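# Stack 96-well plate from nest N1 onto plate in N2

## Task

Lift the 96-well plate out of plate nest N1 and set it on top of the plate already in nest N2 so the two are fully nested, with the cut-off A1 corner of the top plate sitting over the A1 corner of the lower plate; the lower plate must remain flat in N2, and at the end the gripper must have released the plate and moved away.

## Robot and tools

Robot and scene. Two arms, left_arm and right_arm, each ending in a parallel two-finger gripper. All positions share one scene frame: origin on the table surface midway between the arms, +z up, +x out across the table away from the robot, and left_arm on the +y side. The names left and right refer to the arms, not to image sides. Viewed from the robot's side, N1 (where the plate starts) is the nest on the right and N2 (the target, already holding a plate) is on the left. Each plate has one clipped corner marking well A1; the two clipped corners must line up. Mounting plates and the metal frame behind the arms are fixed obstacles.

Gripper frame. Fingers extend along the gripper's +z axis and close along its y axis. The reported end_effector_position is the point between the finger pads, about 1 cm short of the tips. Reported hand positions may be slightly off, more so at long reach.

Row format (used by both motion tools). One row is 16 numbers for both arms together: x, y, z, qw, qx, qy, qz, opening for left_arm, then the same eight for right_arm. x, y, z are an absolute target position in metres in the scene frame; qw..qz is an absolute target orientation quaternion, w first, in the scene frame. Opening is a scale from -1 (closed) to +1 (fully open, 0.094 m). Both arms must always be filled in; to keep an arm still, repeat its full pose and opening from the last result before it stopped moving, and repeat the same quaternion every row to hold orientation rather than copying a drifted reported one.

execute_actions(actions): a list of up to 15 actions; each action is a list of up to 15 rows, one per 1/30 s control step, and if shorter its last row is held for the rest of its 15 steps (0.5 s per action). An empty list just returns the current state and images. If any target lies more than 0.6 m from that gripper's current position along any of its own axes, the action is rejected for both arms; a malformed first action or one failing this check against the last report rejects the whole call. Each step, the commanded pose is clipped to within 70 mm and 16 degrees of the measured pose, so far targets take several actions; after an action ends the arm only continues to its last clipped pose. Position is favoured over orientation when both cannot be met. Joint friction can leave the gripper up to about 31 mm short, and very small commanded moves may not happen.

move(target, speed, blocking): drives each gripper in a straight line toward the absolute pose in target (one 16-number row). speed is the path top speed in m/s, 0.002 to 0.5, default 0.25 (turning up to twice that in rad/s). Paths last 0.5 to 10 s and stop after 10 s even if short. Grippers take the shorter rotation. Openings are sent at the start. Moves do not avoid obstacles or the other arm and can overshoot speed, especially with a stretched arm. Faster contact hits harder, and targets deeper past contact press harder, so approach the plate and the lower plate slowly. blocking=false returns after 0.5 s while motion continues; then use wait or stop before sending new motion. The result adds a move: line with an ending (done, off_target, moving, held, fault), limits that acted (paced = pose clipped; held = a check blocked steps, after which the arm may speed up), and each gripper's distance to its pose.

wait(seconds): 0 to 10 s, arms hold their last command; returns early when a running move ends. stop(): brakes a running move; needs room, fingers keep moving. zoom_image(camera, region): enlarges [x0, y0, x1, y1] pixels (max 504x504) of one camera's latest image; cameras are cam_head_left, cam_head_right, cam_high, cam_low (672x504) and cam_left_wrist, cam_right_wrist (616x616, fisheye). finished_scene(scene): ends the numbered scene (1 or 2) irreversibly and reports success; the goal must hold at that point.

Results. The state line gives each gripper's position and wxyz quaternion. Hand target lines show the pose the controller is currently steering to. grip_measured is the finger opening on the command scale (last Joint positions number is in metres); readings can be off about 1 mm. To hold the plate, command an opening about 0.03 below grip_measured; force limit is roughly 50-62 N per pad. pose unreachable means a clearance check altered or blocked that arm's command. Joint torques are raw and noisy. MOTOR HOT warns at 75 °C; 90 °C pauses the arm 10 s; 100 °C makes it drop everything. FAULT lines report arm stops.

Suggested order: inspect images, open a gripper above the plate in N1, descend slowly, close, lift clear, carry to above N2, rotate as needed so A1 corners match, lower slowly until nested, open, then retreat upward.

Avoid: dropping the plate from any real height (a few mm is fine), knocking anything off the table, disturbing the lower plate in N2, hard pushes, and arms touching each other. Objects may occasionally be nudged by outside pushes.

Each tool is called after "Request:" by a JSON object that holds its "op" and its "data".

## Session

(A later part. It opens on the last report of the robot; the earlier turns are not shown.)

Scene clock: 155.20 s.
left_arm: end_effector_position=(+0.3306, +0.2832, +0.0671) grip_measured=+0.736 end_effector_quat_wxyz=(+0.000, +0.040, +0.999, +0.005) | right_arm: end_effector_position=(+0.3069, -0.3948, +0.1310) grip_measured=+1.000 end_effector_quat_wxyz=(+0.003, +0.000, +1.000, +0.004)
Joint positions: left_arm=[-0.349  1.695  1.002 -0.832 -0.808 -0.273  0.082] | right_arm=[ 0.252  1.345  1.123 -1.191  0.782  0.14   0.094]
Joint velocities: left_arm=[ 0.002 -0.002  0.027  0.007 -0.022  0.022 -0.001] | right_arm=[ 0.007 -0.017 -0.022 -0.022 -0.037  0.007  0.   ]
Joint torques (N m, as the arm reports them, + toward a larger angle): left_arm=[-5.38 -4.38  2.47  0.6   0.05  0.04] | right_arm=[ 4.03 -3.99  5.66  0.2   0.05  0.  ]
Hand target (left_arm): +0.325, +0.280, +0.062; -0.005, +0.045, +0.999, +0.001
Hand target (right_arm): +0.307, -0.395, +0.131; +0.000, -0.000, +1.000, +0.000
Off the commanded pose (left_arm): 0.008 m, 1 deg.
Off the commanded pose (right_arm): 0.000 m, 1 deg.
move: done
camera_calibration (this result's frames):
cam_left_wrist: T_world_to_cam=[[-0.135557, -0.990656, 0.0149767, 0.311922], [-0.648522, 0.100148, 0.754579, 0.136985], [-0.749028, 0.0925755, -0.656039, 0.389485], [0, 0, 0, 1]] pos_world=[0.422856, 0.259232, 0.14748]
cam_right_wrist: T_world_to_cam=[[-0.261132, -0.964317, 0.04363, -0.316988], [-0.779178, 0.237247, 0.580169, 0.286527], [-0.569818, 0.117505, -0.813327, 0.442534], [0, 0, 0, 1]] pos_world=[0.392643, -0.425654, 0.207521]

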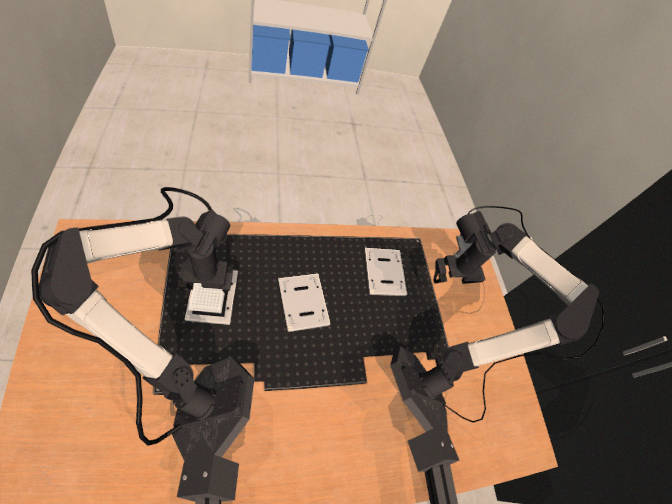

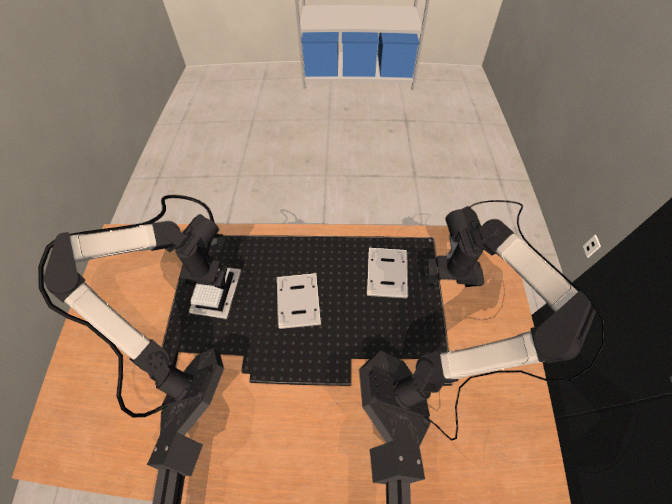

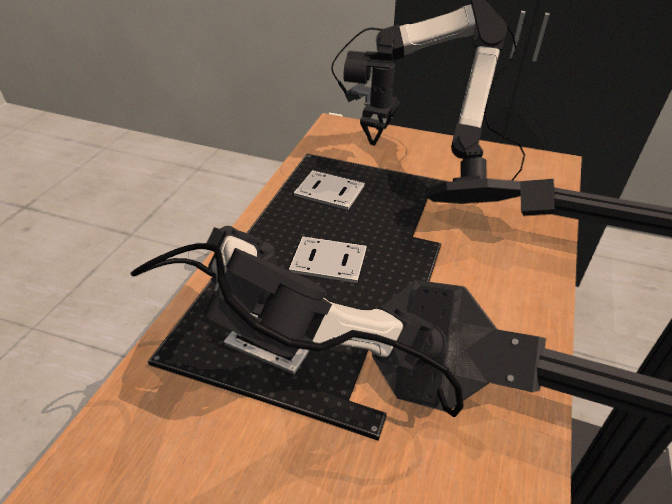

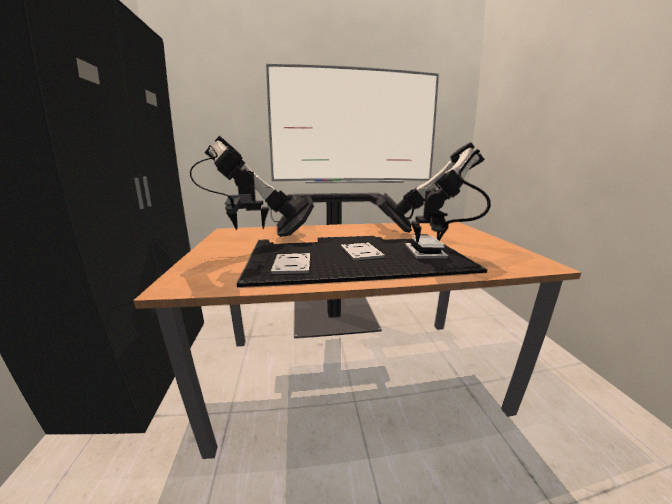

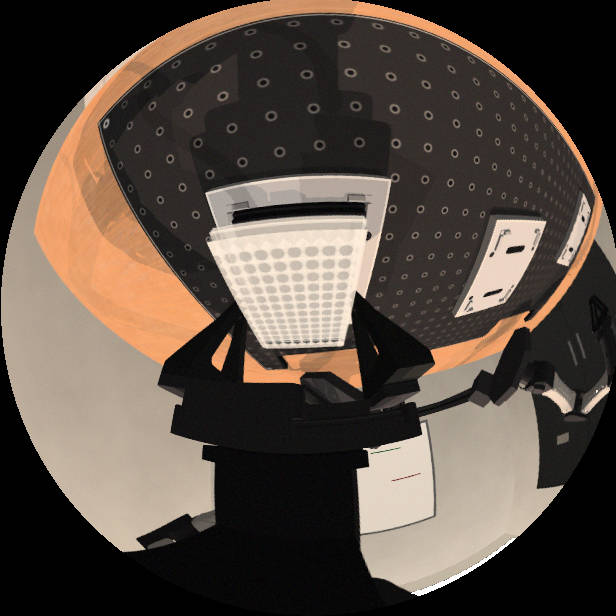

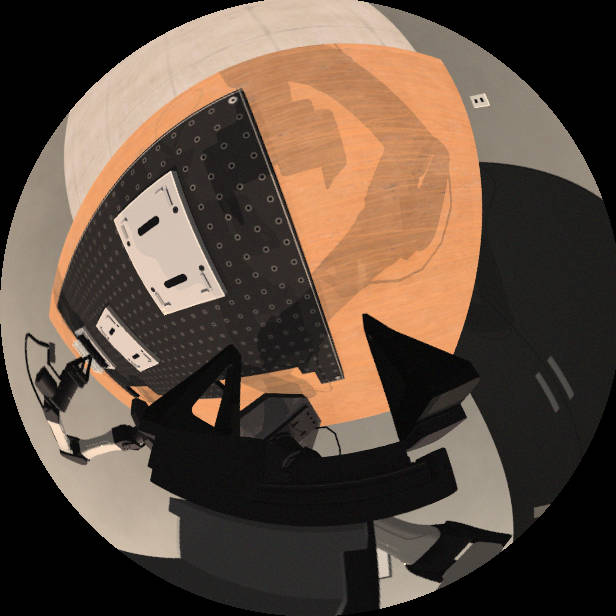

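Needs about −7 mm y.

Request:
{"op": "move", "data": {"target": [0.325,0.271,0.056,-0.004,0.05,0.9987,-0.008,0.69,0.307,-0.395,0.131,0,0,1,0,1], "speed": 0.05}}

Request:
{"op": "zoom_image", "data": {"camera": "cam_left_wrist", "region": [170,130,420,380]}}

Request:
{"op": "zoom_image", "data": {"camera": "cam_low", "region": [390,210,470,270]}}

Scene clock: 160.27 s.
left_arm: end_effector_position=(+0.3328, +0.2773, +0.0652) grip_measured=+0.736 end_effector_quat_wxyz=(+0.007, +0.038, +0.999, -0.006) | right_arm: end_effector_position=(+0.3069, -0.3948, +0.1310) grip_measured=+1.000 end_effector_quat_wxyz=(+0.003, +0.000, +1.000, +0.004)
Joint positions: left_arm=[-0.349  1.695  0.99  -0.79  -0.792 -0.256  0.082] | right_arm=[ 0.252  1.345  1.123 -1.191  0.782  0.14   0.094]
Joint velocities: left_arm=[ 0.027  0.002 -0.007  0.022 -0.037 -0.007 -0.001] | right_arm=[ 0.007 -0.022 -0.007 -0.007  0.037  0.11   0.   ]
Joint torques (N m, as the arm reports them, + toward a larger angle): left_arm=[-5.35 -2.96  2.57  0.64  0.06  0.06] | right_arm=[ 4.03 -3.99  5.65  0.2   0.05  0.  ]
Hand target (left_arm): +0.325, +0.271, +0.056; -0.004, +0.050, +0.999, -0.008
Hand target (right_arm): +0.307, -0.395, +0.131; +0.000, -0.000, +1.000, +0.000
Off the commanded pose (left_arm): 0.014 m, 2 deg.
Off the commanded pose (right_arm): 0.000 m, 1 deg.
move: off_target (left_arm)
camera_calibration (this result's frames):
cam_left_wrist: T_world_to_cam=[[-0.132818, -0.990515, 0.0352116, 0.304157], [-0.658977, 0.114788, 0.743353, 0.140587], [-0.740344, 0.0755272, -0.667972, 0.393056], [0, 0, 0, 1]] pos_world=[0.424038, 0.255448, 0.147335]
cam_right_wrist: T_world_to_cam=[[-0.261132, -0.964317, 0.04363, -0.316988], [-0.779178, 0.237247, 0.580169, 0.286527], [-0.569818, 0.117505, -0.813327, 0.442534], [0, 0, 0, 1]] pos_world=[0.392643, -0.425654, 0.207521]

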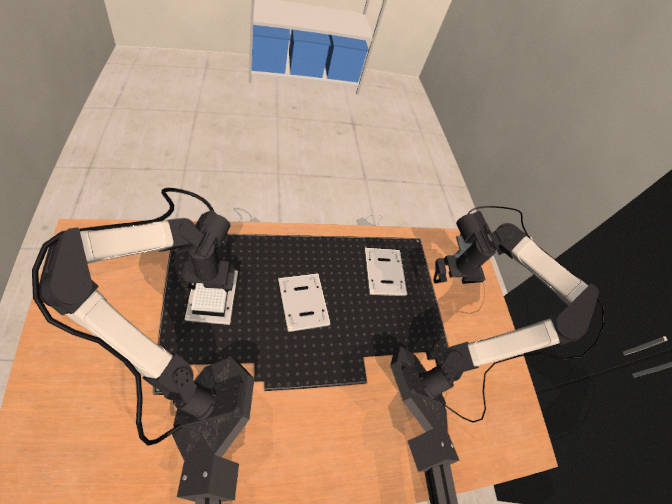

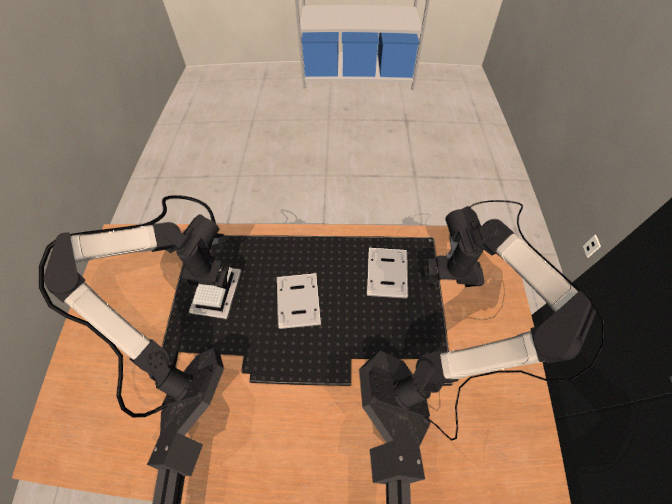

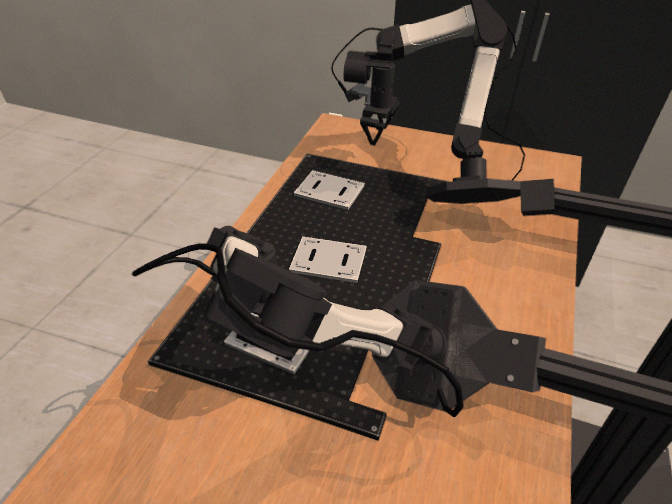

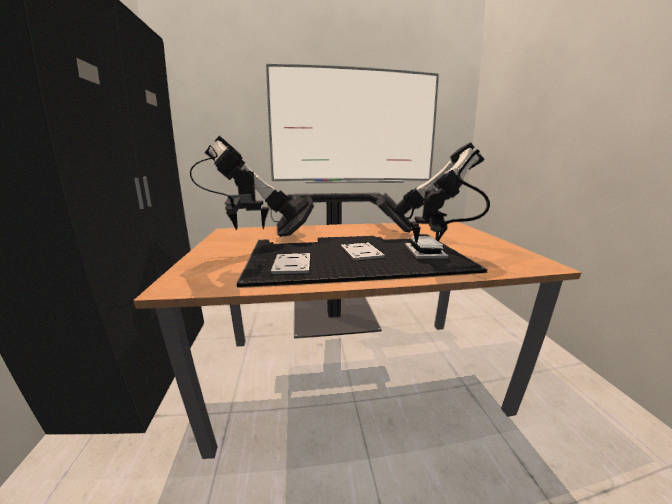

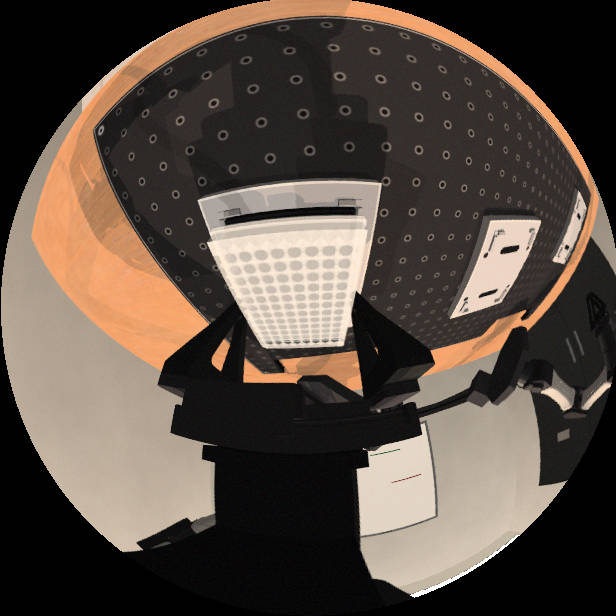

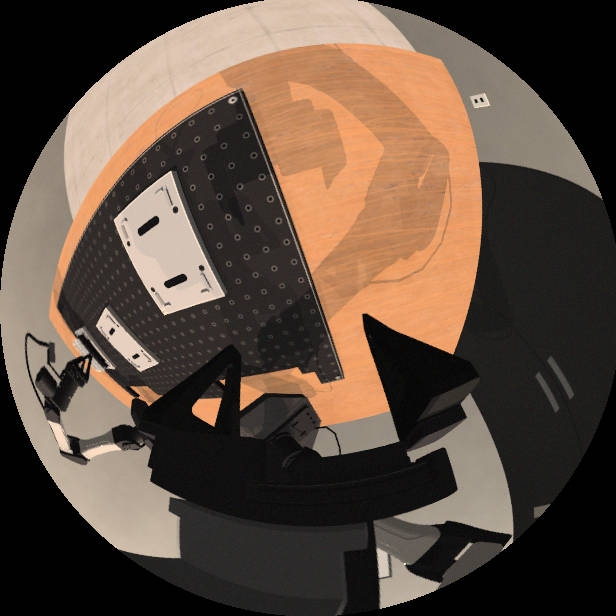

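Region (170, 130, 420, 380) of cam_left_wrist's 616x616 image, scaled by 2.016, with more detail than that image has.

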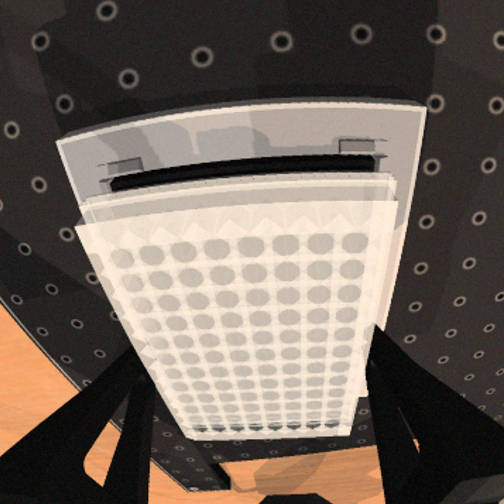

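Region (390, 210, 470, 270) of cam_low's 672x504 image, scaled by 6.300, with more detail than that image has; it fills the top 378 rows of this view, and the rest is white.

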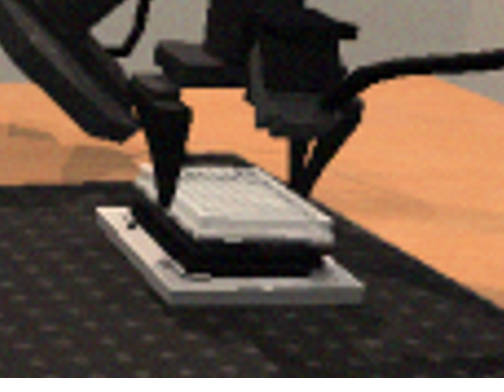

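Request:
{"op": "move", "data": {"target": [0.322,0.273,0.048,-0.012,0.05,0.9987,-0.006,0.69,0.307,-0.395,0.131,0,0,1,0,1], "speed": 0.04}}

Request:
{"op": "zoom_image", "data": {"camera": "cam_left_wrist", "region": [170,130,420,380]}}

Request:
{"op": "zoom_image", "data": {"camera": "cam_low", "region": [390,210,470,270]}}

Scene clock: 172.00 s.
left_arm: end_effector_position=(+0.3304, +0.2787, +0.0569) grip_measured=+0.736 end_effector_quat_wxyz=(-0.001, +0.039, +0.999, -0.004) | right_arm: end_effector_position=(+0.3069, -0.3948, +0.1310) grip_measured=+1.000 end_effector_quat_wxyz=(+0.003, +0.000, +1.000, +0.004)
Joint positions: left_arm=[-0.326  1.707  0.98  -0.769 -0.79  -0.239  0.082] | right_arm=[ 0.252  1.345  1.123 -1.191  0.782  0.14   0.094]
Joint velocities: left_arm=[ 0.002 -0.017 -0.002 -0.037 -0.066 -0.037 -0.   ] | right_arm=[-0.002  0.002 -0.022 -0.007 -0.007 -0.007  0.   ]
Joint torques (N m, as the arm reports them, + toward a larger angle): left_arm=[-5.35 -3.26  2.28  0.63  0.07  0.06] | right_arm=[ 4.02 -3.97  5.64  0.2   0.05  0.01]
Hand target (left_arm): +0.322, +0.273, +0.048; -0.012, +0.050, +0.999, -0.006
Hand target (right_arm): +0.307, -0.395, +0.131; +0.000, -0.000, +1.000, +0.000
Off the commanded pose (left_arm): 0.013 m, 2 deg.
Off the commanded pose (right_arm): 0.000 m, 1 deg.
move: off_target (left_arm)
camera_calibration (this result's frames):
cam_left_wrist: T_world_to_cam=[[-0.133948, -0.990474, 0.0319214, 0.306124], [-0.64713, 0.11182, 0.754135, 0.141397], [-0.75052, 0.0803571, -0.655944, 0.386957], [0, 0, 0, 1]] pos_world=[0.422926, 0.256303, 0.137418]
cam_right_wrist: T_world_to_cam=[[-0.261132, -0.964317, 0.04363, -0.316988], [-0.779178, 0.237247, 0.580169, 0.286527], [-0.569818, 0.117505, -0.813327, 0.442534], [0, 0, 0, 1]] pos_world=[0.392643, -0.425654, 0.207521]

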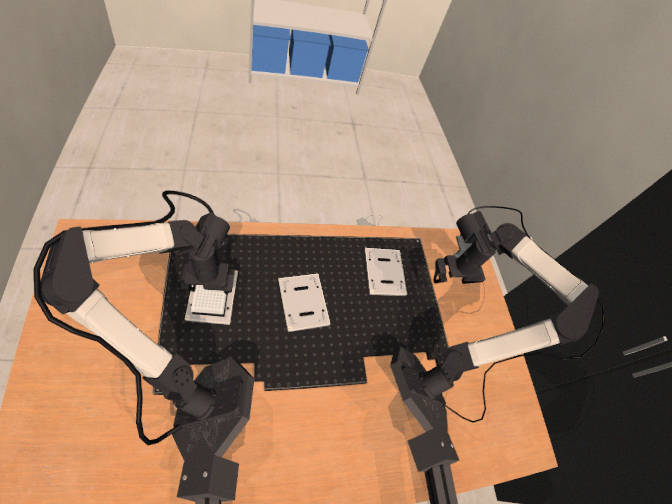

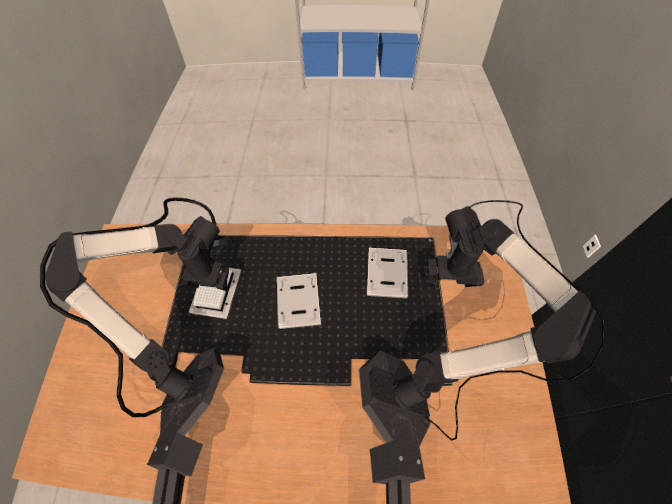

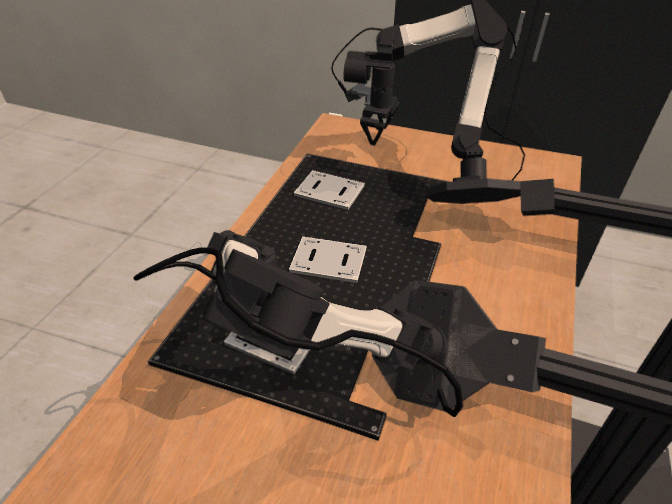

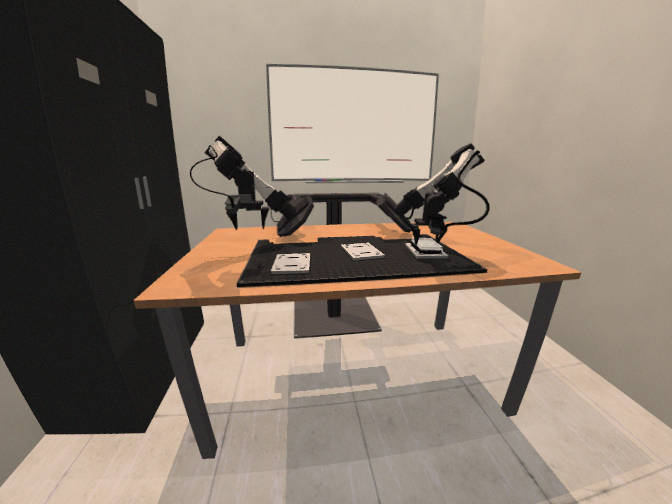

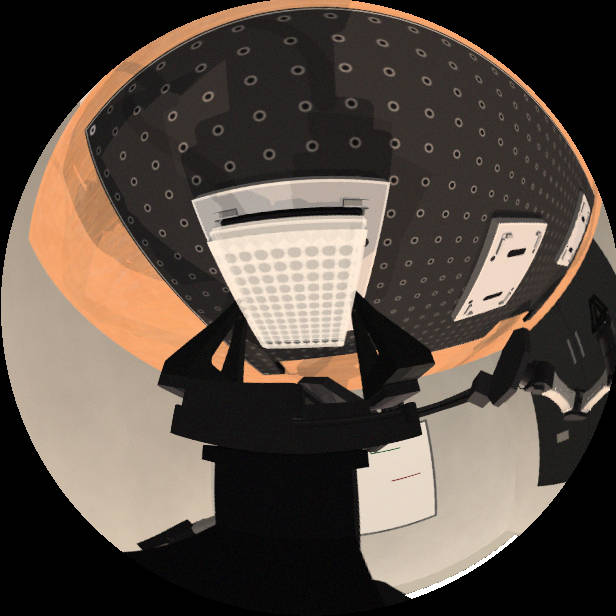

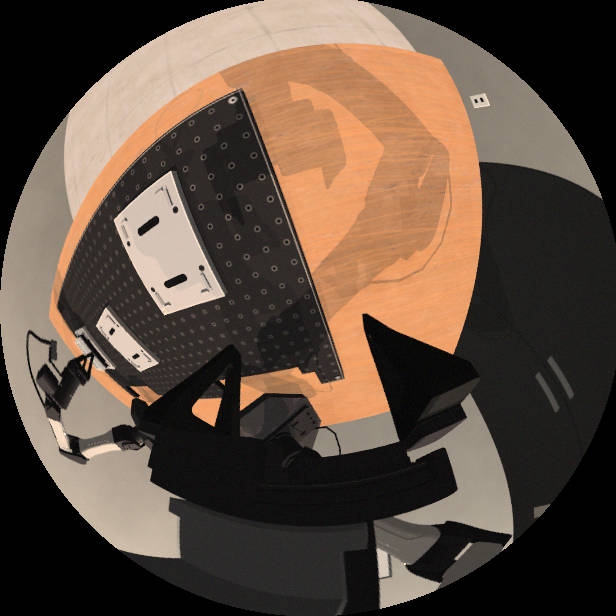

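Region (170, 130, 420, 380) of cam_left_wrist's 616x616 image, scaled by 2.016, with more detail than that image has.

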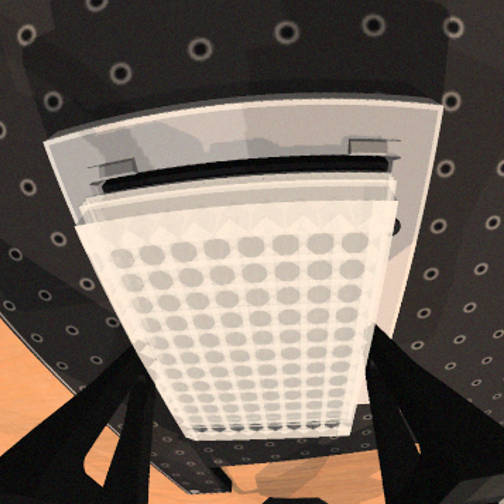

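Region (390, 210, 470, 270) of cam_low's 672x504 image, scaled by 6.300, with more detail than that image has; it fills the top 378 rows of this view, and the rest is white.

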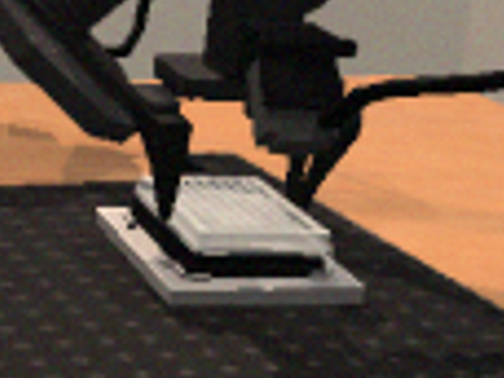

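Request:
{"op": "execute_actions", "data": {"actions": [[[0.322,0.271,0.046,-0.013,0.05,0.9987,-0.007,0.69,0.307,-0.395,0.131,0,0,1,0,1]],[[0.322,0.270,0.044,-0.015,0.05,0.9987,-0.007,0.69,0.307,-0.395,0.131,0,0,1,0,1]]]}}

Request:
{"op": "zoom_image", "data": {"camera": "cam_left_wrist", "region": [170,130,420,380]}}

Request:
{"op": "zoom_image", "data": {"camera": "cam_low", "region": [390,210,470,270]}}

Scene clock: 177.03 s.
left_arm: end_effector_position=(+0.3302, +0.2785, +0.0563) grip_measured=+0.736 end_effector_quat_wxyz=(-0.001, +0.040, +0.999, -0.002) | right_arm: end_effector_position=(+0.3069, -0.3948, +0.1310) grip_measured=+1.000 end_effector_quat_wxyz=(+0.003, +0.000, +1.000, +0.004)
Joint positions: left_arm=[-0.326  1.71   0.98  -0.768 -0.792 -0.239  0.082] | right_arm=[ 0.252  1.345  1.123 -1.191  0.782  0.14   0.094]
Joint velocities: left_arm=[-0.007  0.002 -0.007 -0.007 -0.037 -0.037  0.   ] | right_arm=[-0.022 -0.012  0.007 -0.066 -0.022  0.037  0.   ]
Joint torques (N m, as the arm reports them, + toward a larger angle): left_arm=[-4.99 -2.37  2.22  0.76  0.13  0.06] | right_arm=[ 4.04 -3.98  5.65  0.2   0.05  0.  ]
Hand target (left_arm): +0.322, +0.270, +0.045; -0.015, +0.050, +0.999, -0.007
Hand target (right_arm): +0.307, -0.395, +0.131; +0.000, -0.000, +1.000, +0.000
Off the commanded pose (left_arm): 0.017 m, 2 deg.
Off the commanded pose (right_arm): 0.000 m, 1 deg.
camera_calibration (this result's frames):
cam_left_wrist: T_world_to_cam=[[-0.135804, -0.99029, 0.0297081, 0.3066], [-0.64603, 0.111248, 0.755162, 0.141451], [-0.751134, 0.0833616, -0.654865, 0.385739], [0, 0, 0, 1]] pos_world=[0.422761, 0.255731, 0.13668]
cam_right_wrist: T_world_to_cam=[[-0.261132, -0.964317, 0.04363, -0.316988], [-0.779178, 0.237247, 0.580169, 0.286527], [-0.569818, 0.117505, -0.813327, 0.442534], [0, 0, 0, 1]] pos_world=[0.392643, -0.425654, 0.207521]

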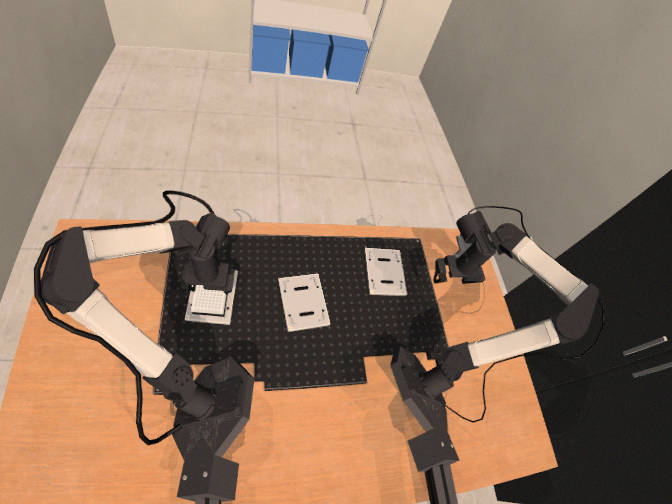

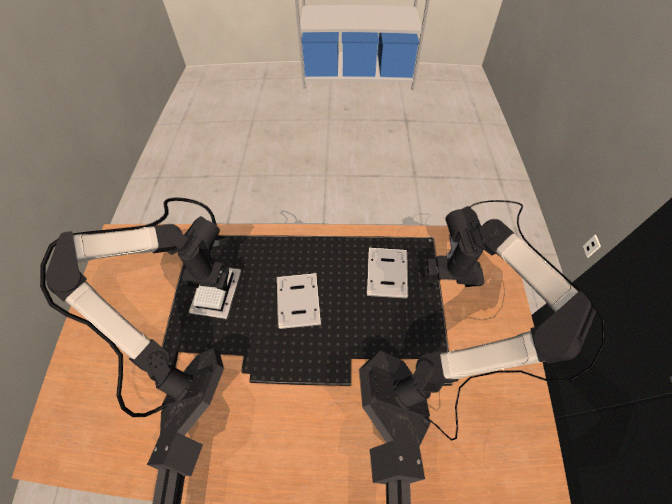

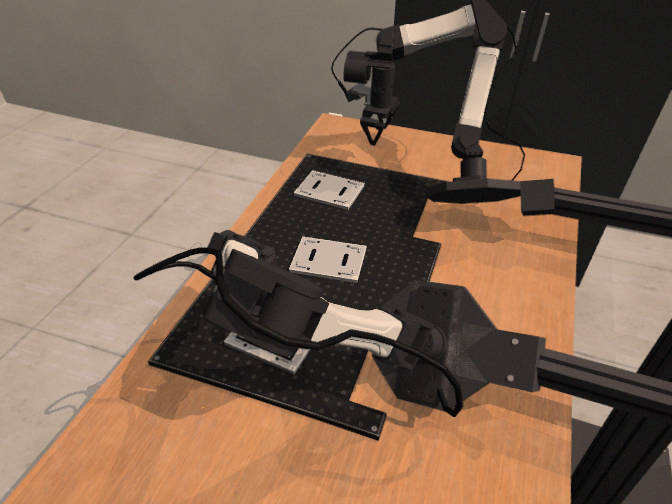

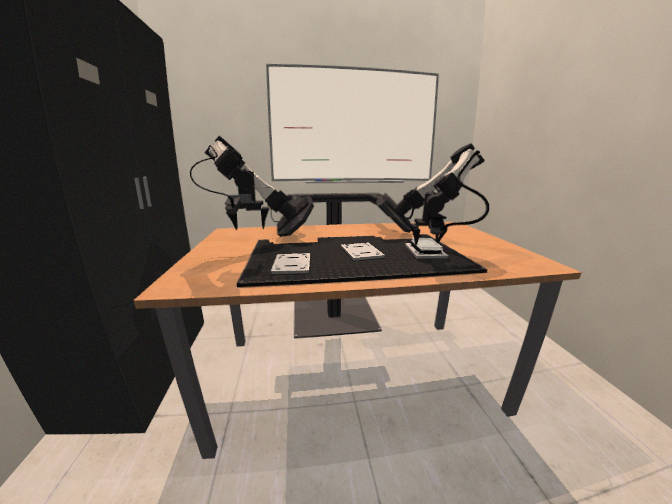

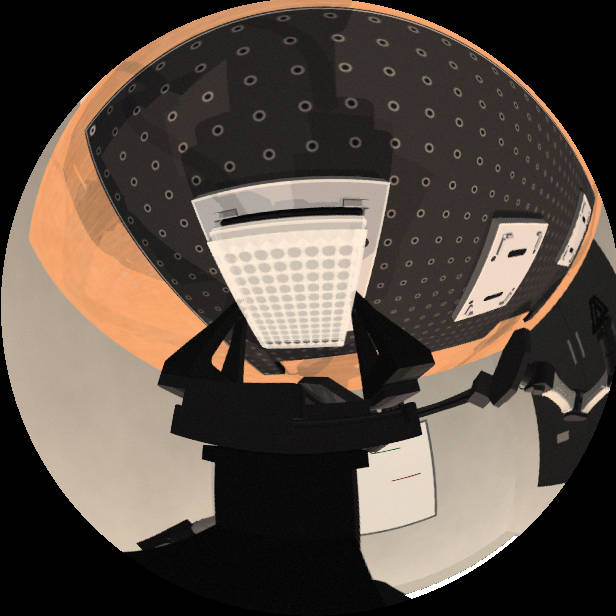

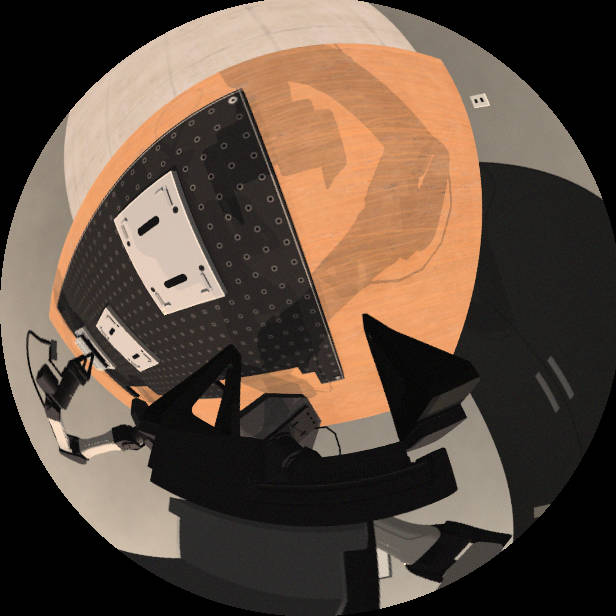

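Region (170, 130, 420, 380) of cam_left_wrist's 616x616 image, scaled by 2.016, with more detail than that image has.

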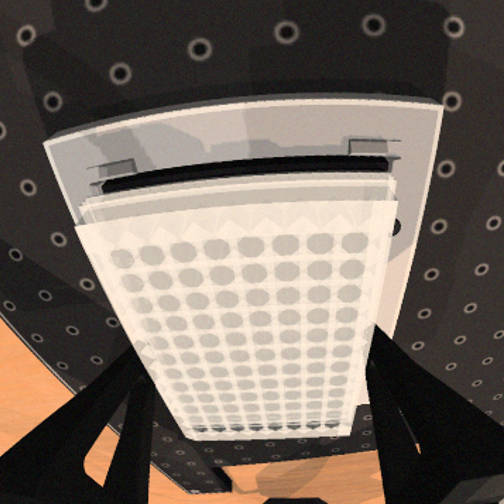

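Region (390, 210, 470, 270) of cam_low's 672x504 image, scaled by 6.300, with more detail than that image has; it fills the top 378 rows of this view, and the rest is white.

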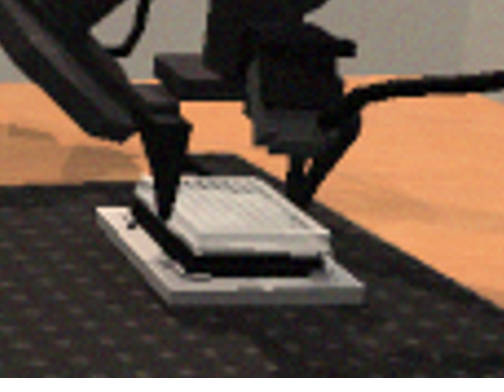

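Request:
{"op": "execute_actions", "data": {"actions": [[[0.328,0.268,0.049,-0.003,0.045,0.999,-0.014,0.69,0.307,-0.395,0.131,0,0,1,0,1]],[[0.328,0.268,0.049,-0.003,0.045,0.999,-0.014,0.69,0.307,-0.395,0.131,0,0,1,0,1]]]}}

Request:
{"op": "zoom_image", "data": {"camera": "cam_left_wrist", "region": [170,130,420,380]}}

Scene clock: 186.03 s.
left_arm: end_effector_position=(+0.3303, +0.2785, +0.0563) grip_measured=+0.736 end_effector_quat_wxyz=(-0.001, +0.040, +0.999, -0.003) | right_arm: end_effector_position=(+0.3069, -0.3948, +0.1310) grip_measured=+1.000 end_effector_quat_wxyz=(+0.003, +0.000, +1.000, +0.004)
Joint positions: left_arm=[-0.326  1.71   0.98  -0.768 -0.792 -0.239  0.082] | right_arm=[ 0.252  1.345  1.123 -1.191  0.782  0.14   0.094]
Joint velocities: left_arm=[ 0.002 -0.002 -0.017 -0.037 -0.051 -0.022 -0.001] | right_arm=[ 0.002 -0.007 -0.017 -0.007 -0.037 -0.037  0.   ]
Joint torques (N m, as the arm reports them, + toward a larger angle): left_arm=[-5.86 -3.15  2.77  0.9   0.19  0.09] | right_arm=[ 4.03 -3.99  5.65  0.21  0.05  0.01]
Hand target (left_arm): +0.328, +0.268, +0.049; -0.003, +0.045, +0.999, -0.014
Hand target (right_arm): +0.307, -0.395, +0.131; +0.000, -0.000, +1.000, +0.000
Off the commanded pose (left_arm): 0.013 m, 1 deg.
Off the commanded pose (right_arm): 0.000 m, 1 deg.
camera_calibration (this result's frames):
cam_left_wrist: T_world_to_cam=[[-0.135541, -0.990325, 0.0297563, 0.306507], [-0.646251, 0.111135, 0.754989, 0.141613], [-0.750991, 0.083102, -0.655062, 0.38583], [0, 0, 0, 1]] pos_world=[0.422817, 0.25574, 0.136706]
cam_right_wrist: T_world_to_cam=[[-0.261132, -0.964317, 0.04363, -0.316988], [-0.779178, 0.237247, 0.580169, 0.286527], [-0.569818, 0.117505, -0.813327, 0.442534], [0, 0, 0, 1]] pos_world=[0.392643, -0.425654, 0.207521]

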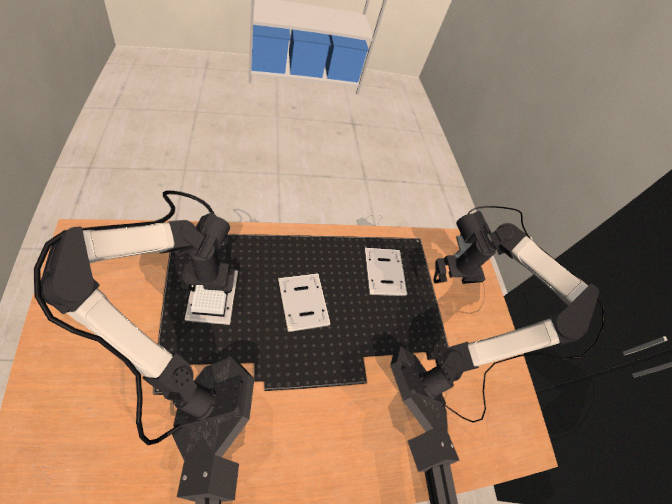

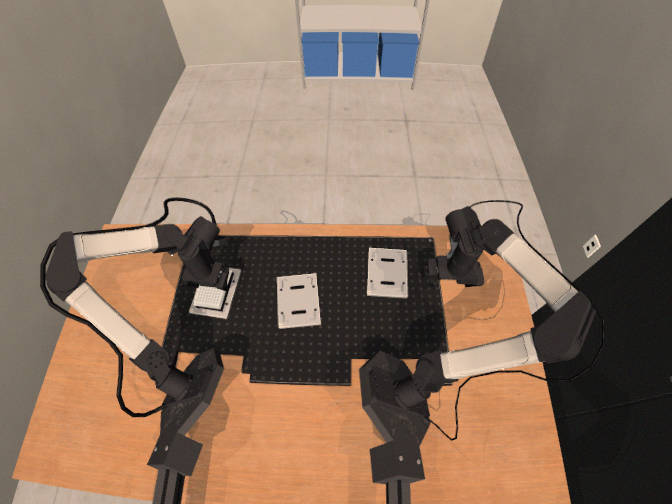

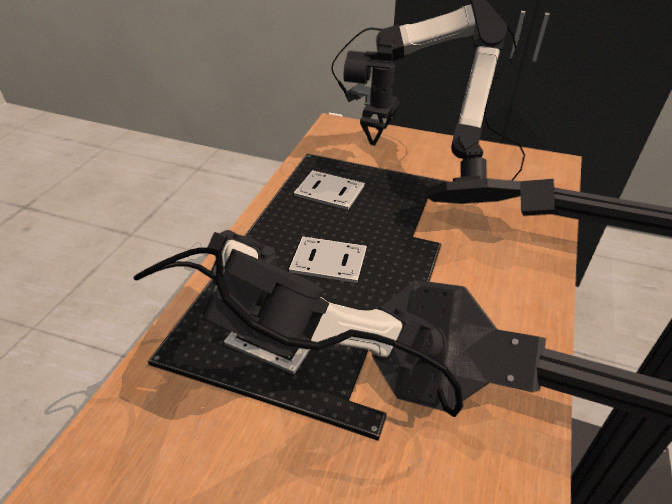

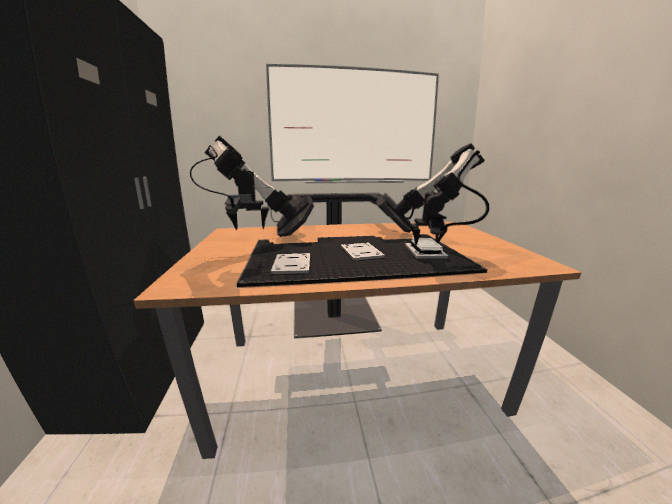

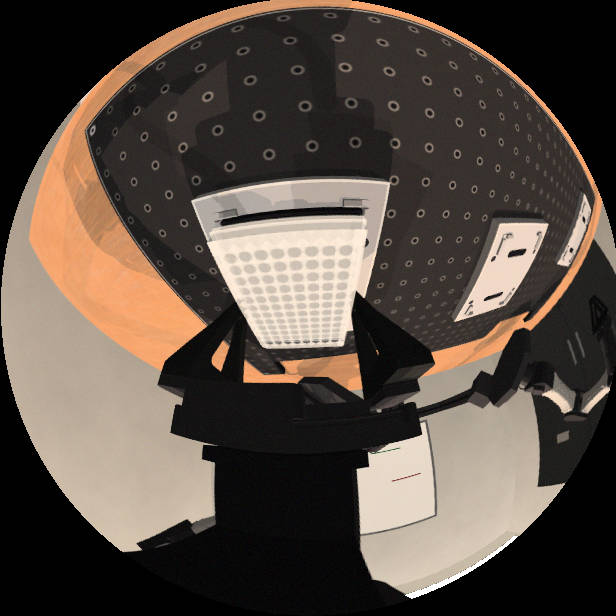

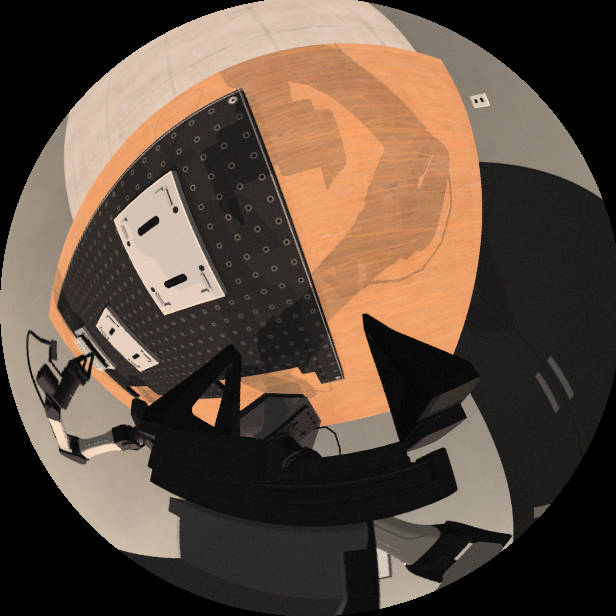

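Region (170, 130, 420, 380) of cam_left_wrist's 616x616 image, scaled by 2.016, with more detail than that image has.

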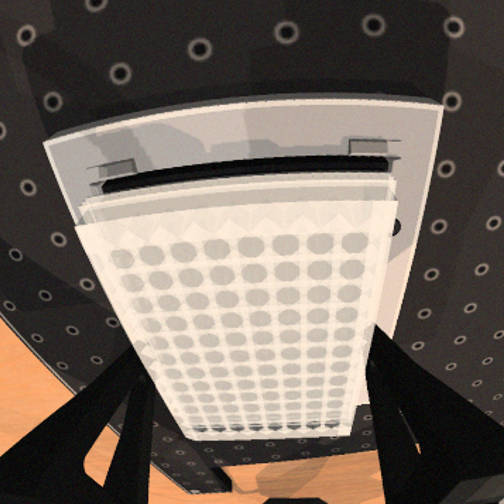

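Request:
{"op": "execute_actions", "data": {"actions": [[[0.345,0.268,0.054,0,0.04,0.999,0,0.69,0.307,-0.395,0.131,0,0,1,0,1]],[[0.345,0.268,0.054,0,0.04,0.999,0,0.69,0.307,-0.395,0.131,0,0,1,0,1]]]}}

Request:
{"op": "zoom_image", "data": {"camera": "cam_low", "region": [380,200,480,275]}}

Scene clock: 196.67 s.
left_arm: end_effector_position=(+0.3314, +0.2770, +0.0562) grip_measured=+0.736 end_effector_quat_wxyz=(-0.013, +0.048, +0.999, +0.007) | right_arm: end_effector_position=(+0.3069, -0.3948, +0.1310) grip_measured=+1.000 end_effector_quat_wxyz=(+0.003, +0.000, +1.000, +0.004)
Joint positions: left_arm=[-0.333  1.748  1.018 -0.815 -0.803 -0.262  0.082] | right_arm=[ 0.252  1.345  1.123 -1.191  0.782  0.14   0.094]
Joint velocities: left_arm=[-0.007  0.012 -0.017 -0.081 -0.022 -0.066 -0.001] | right_arm=[ 0.012 -0.002 -0.002 -0.007  0.007  0.022  0.   ]
Joint torques (N m, as the arm reports them, + toward a larger angle): left_arm=[-6.62 -2.61  6.11  0.79  0.01  0.03] | right_arm=[ 4.05 -3.98  5.64  0.2   0.05  0.  ]
Hand target (left_arm): +0.345, +0.268, +0.055; -0.000, +0.040, +0.999, -0.000
Hand target (right_arm): +0.307, -0.395, +0.131; +0.000, -0.000, +1.000, +0.000
Off the commanded pose (left_arm): 0.017 m, 2 deg.
Off the commanded pose (right_arm): 0.000 m, 1 deg.
camera_calibration (this result's frames):
cam_left_wrist: T_world_to_cam=[[-0.150413, -0.988524, 0.0140222, 0.310521], [-0.626966, 0.106346, 0.771754, 0.13652], [-0.764388, 0.10729, -0.635767, 0.383394], [0, 0, 0, 1]] pos_world=[0.425362, 0.251305, 0.134036]
cam_right_wrist: T_world_to_cam=[[-0.261132, -0.964317, 0.04363, -0.316988], [-0.779178, 0.237247, 0.580169, 0.286527], [-0.569818, 0.117505, -0.813327, 0.442534], [0, 0, 0, 1]] pos_world=[0.392643, -0.425654, 0.207521]

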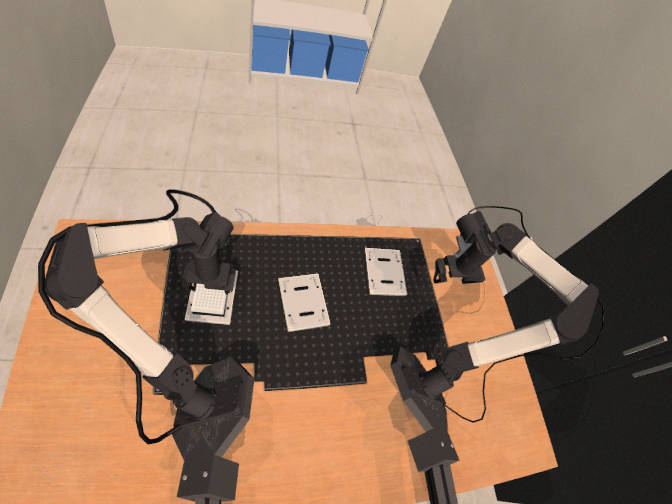

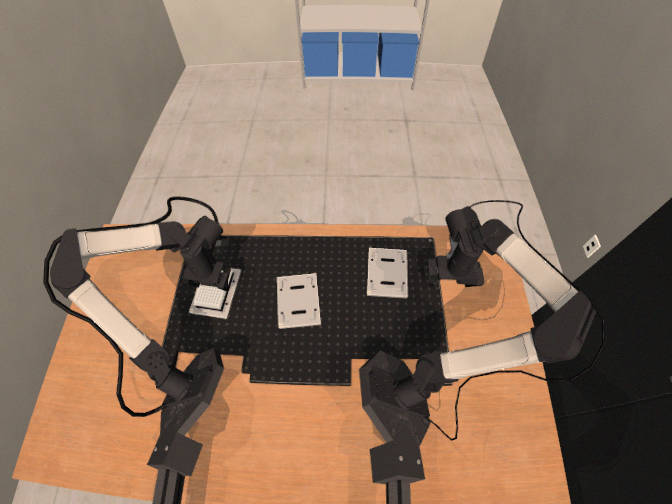

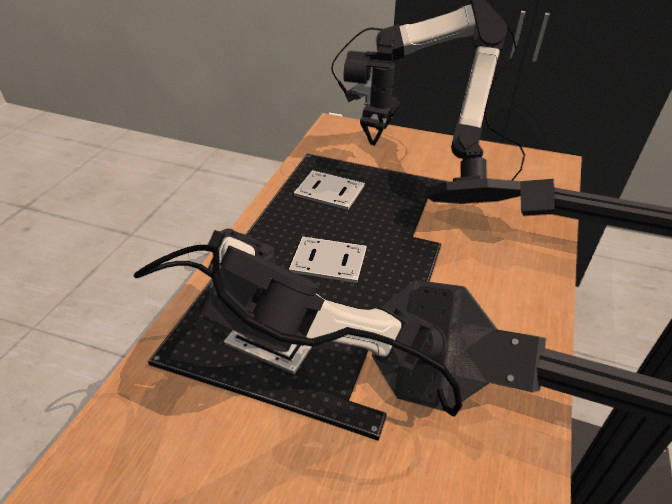

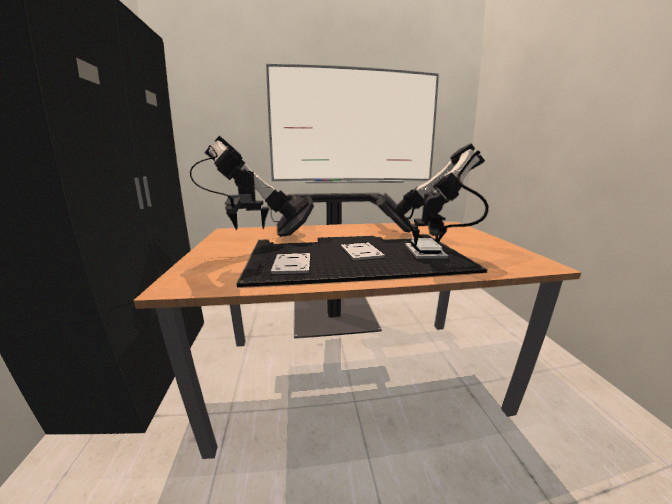

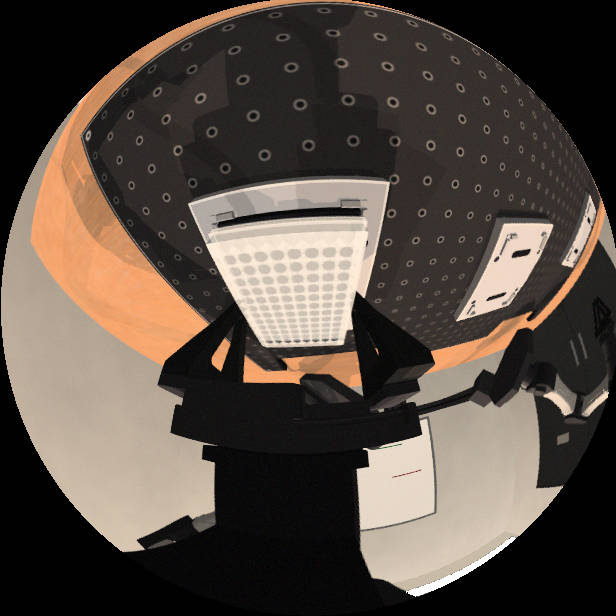

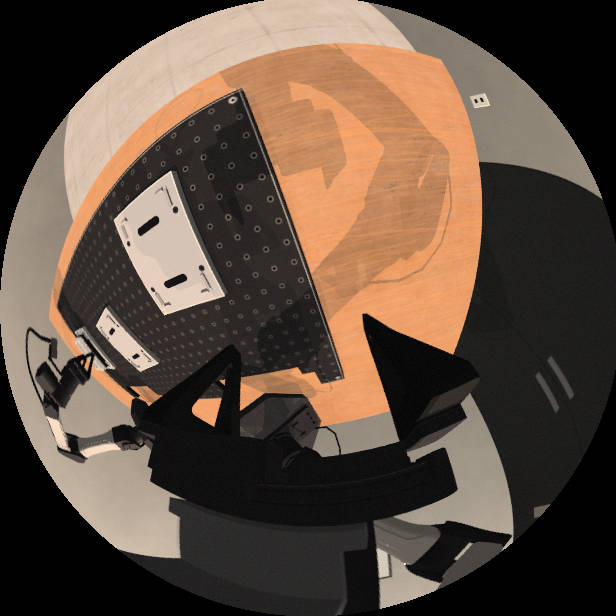

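Region (380, 200, 480, 275) of cam_low's 672x504 image, scaled by 5.040, with more detail than that image has; it fills the top 378 rows of this view, and the rest is white.

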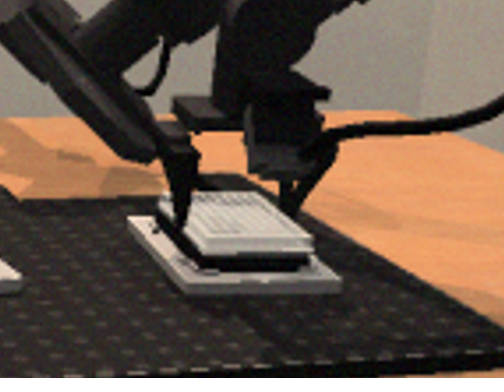

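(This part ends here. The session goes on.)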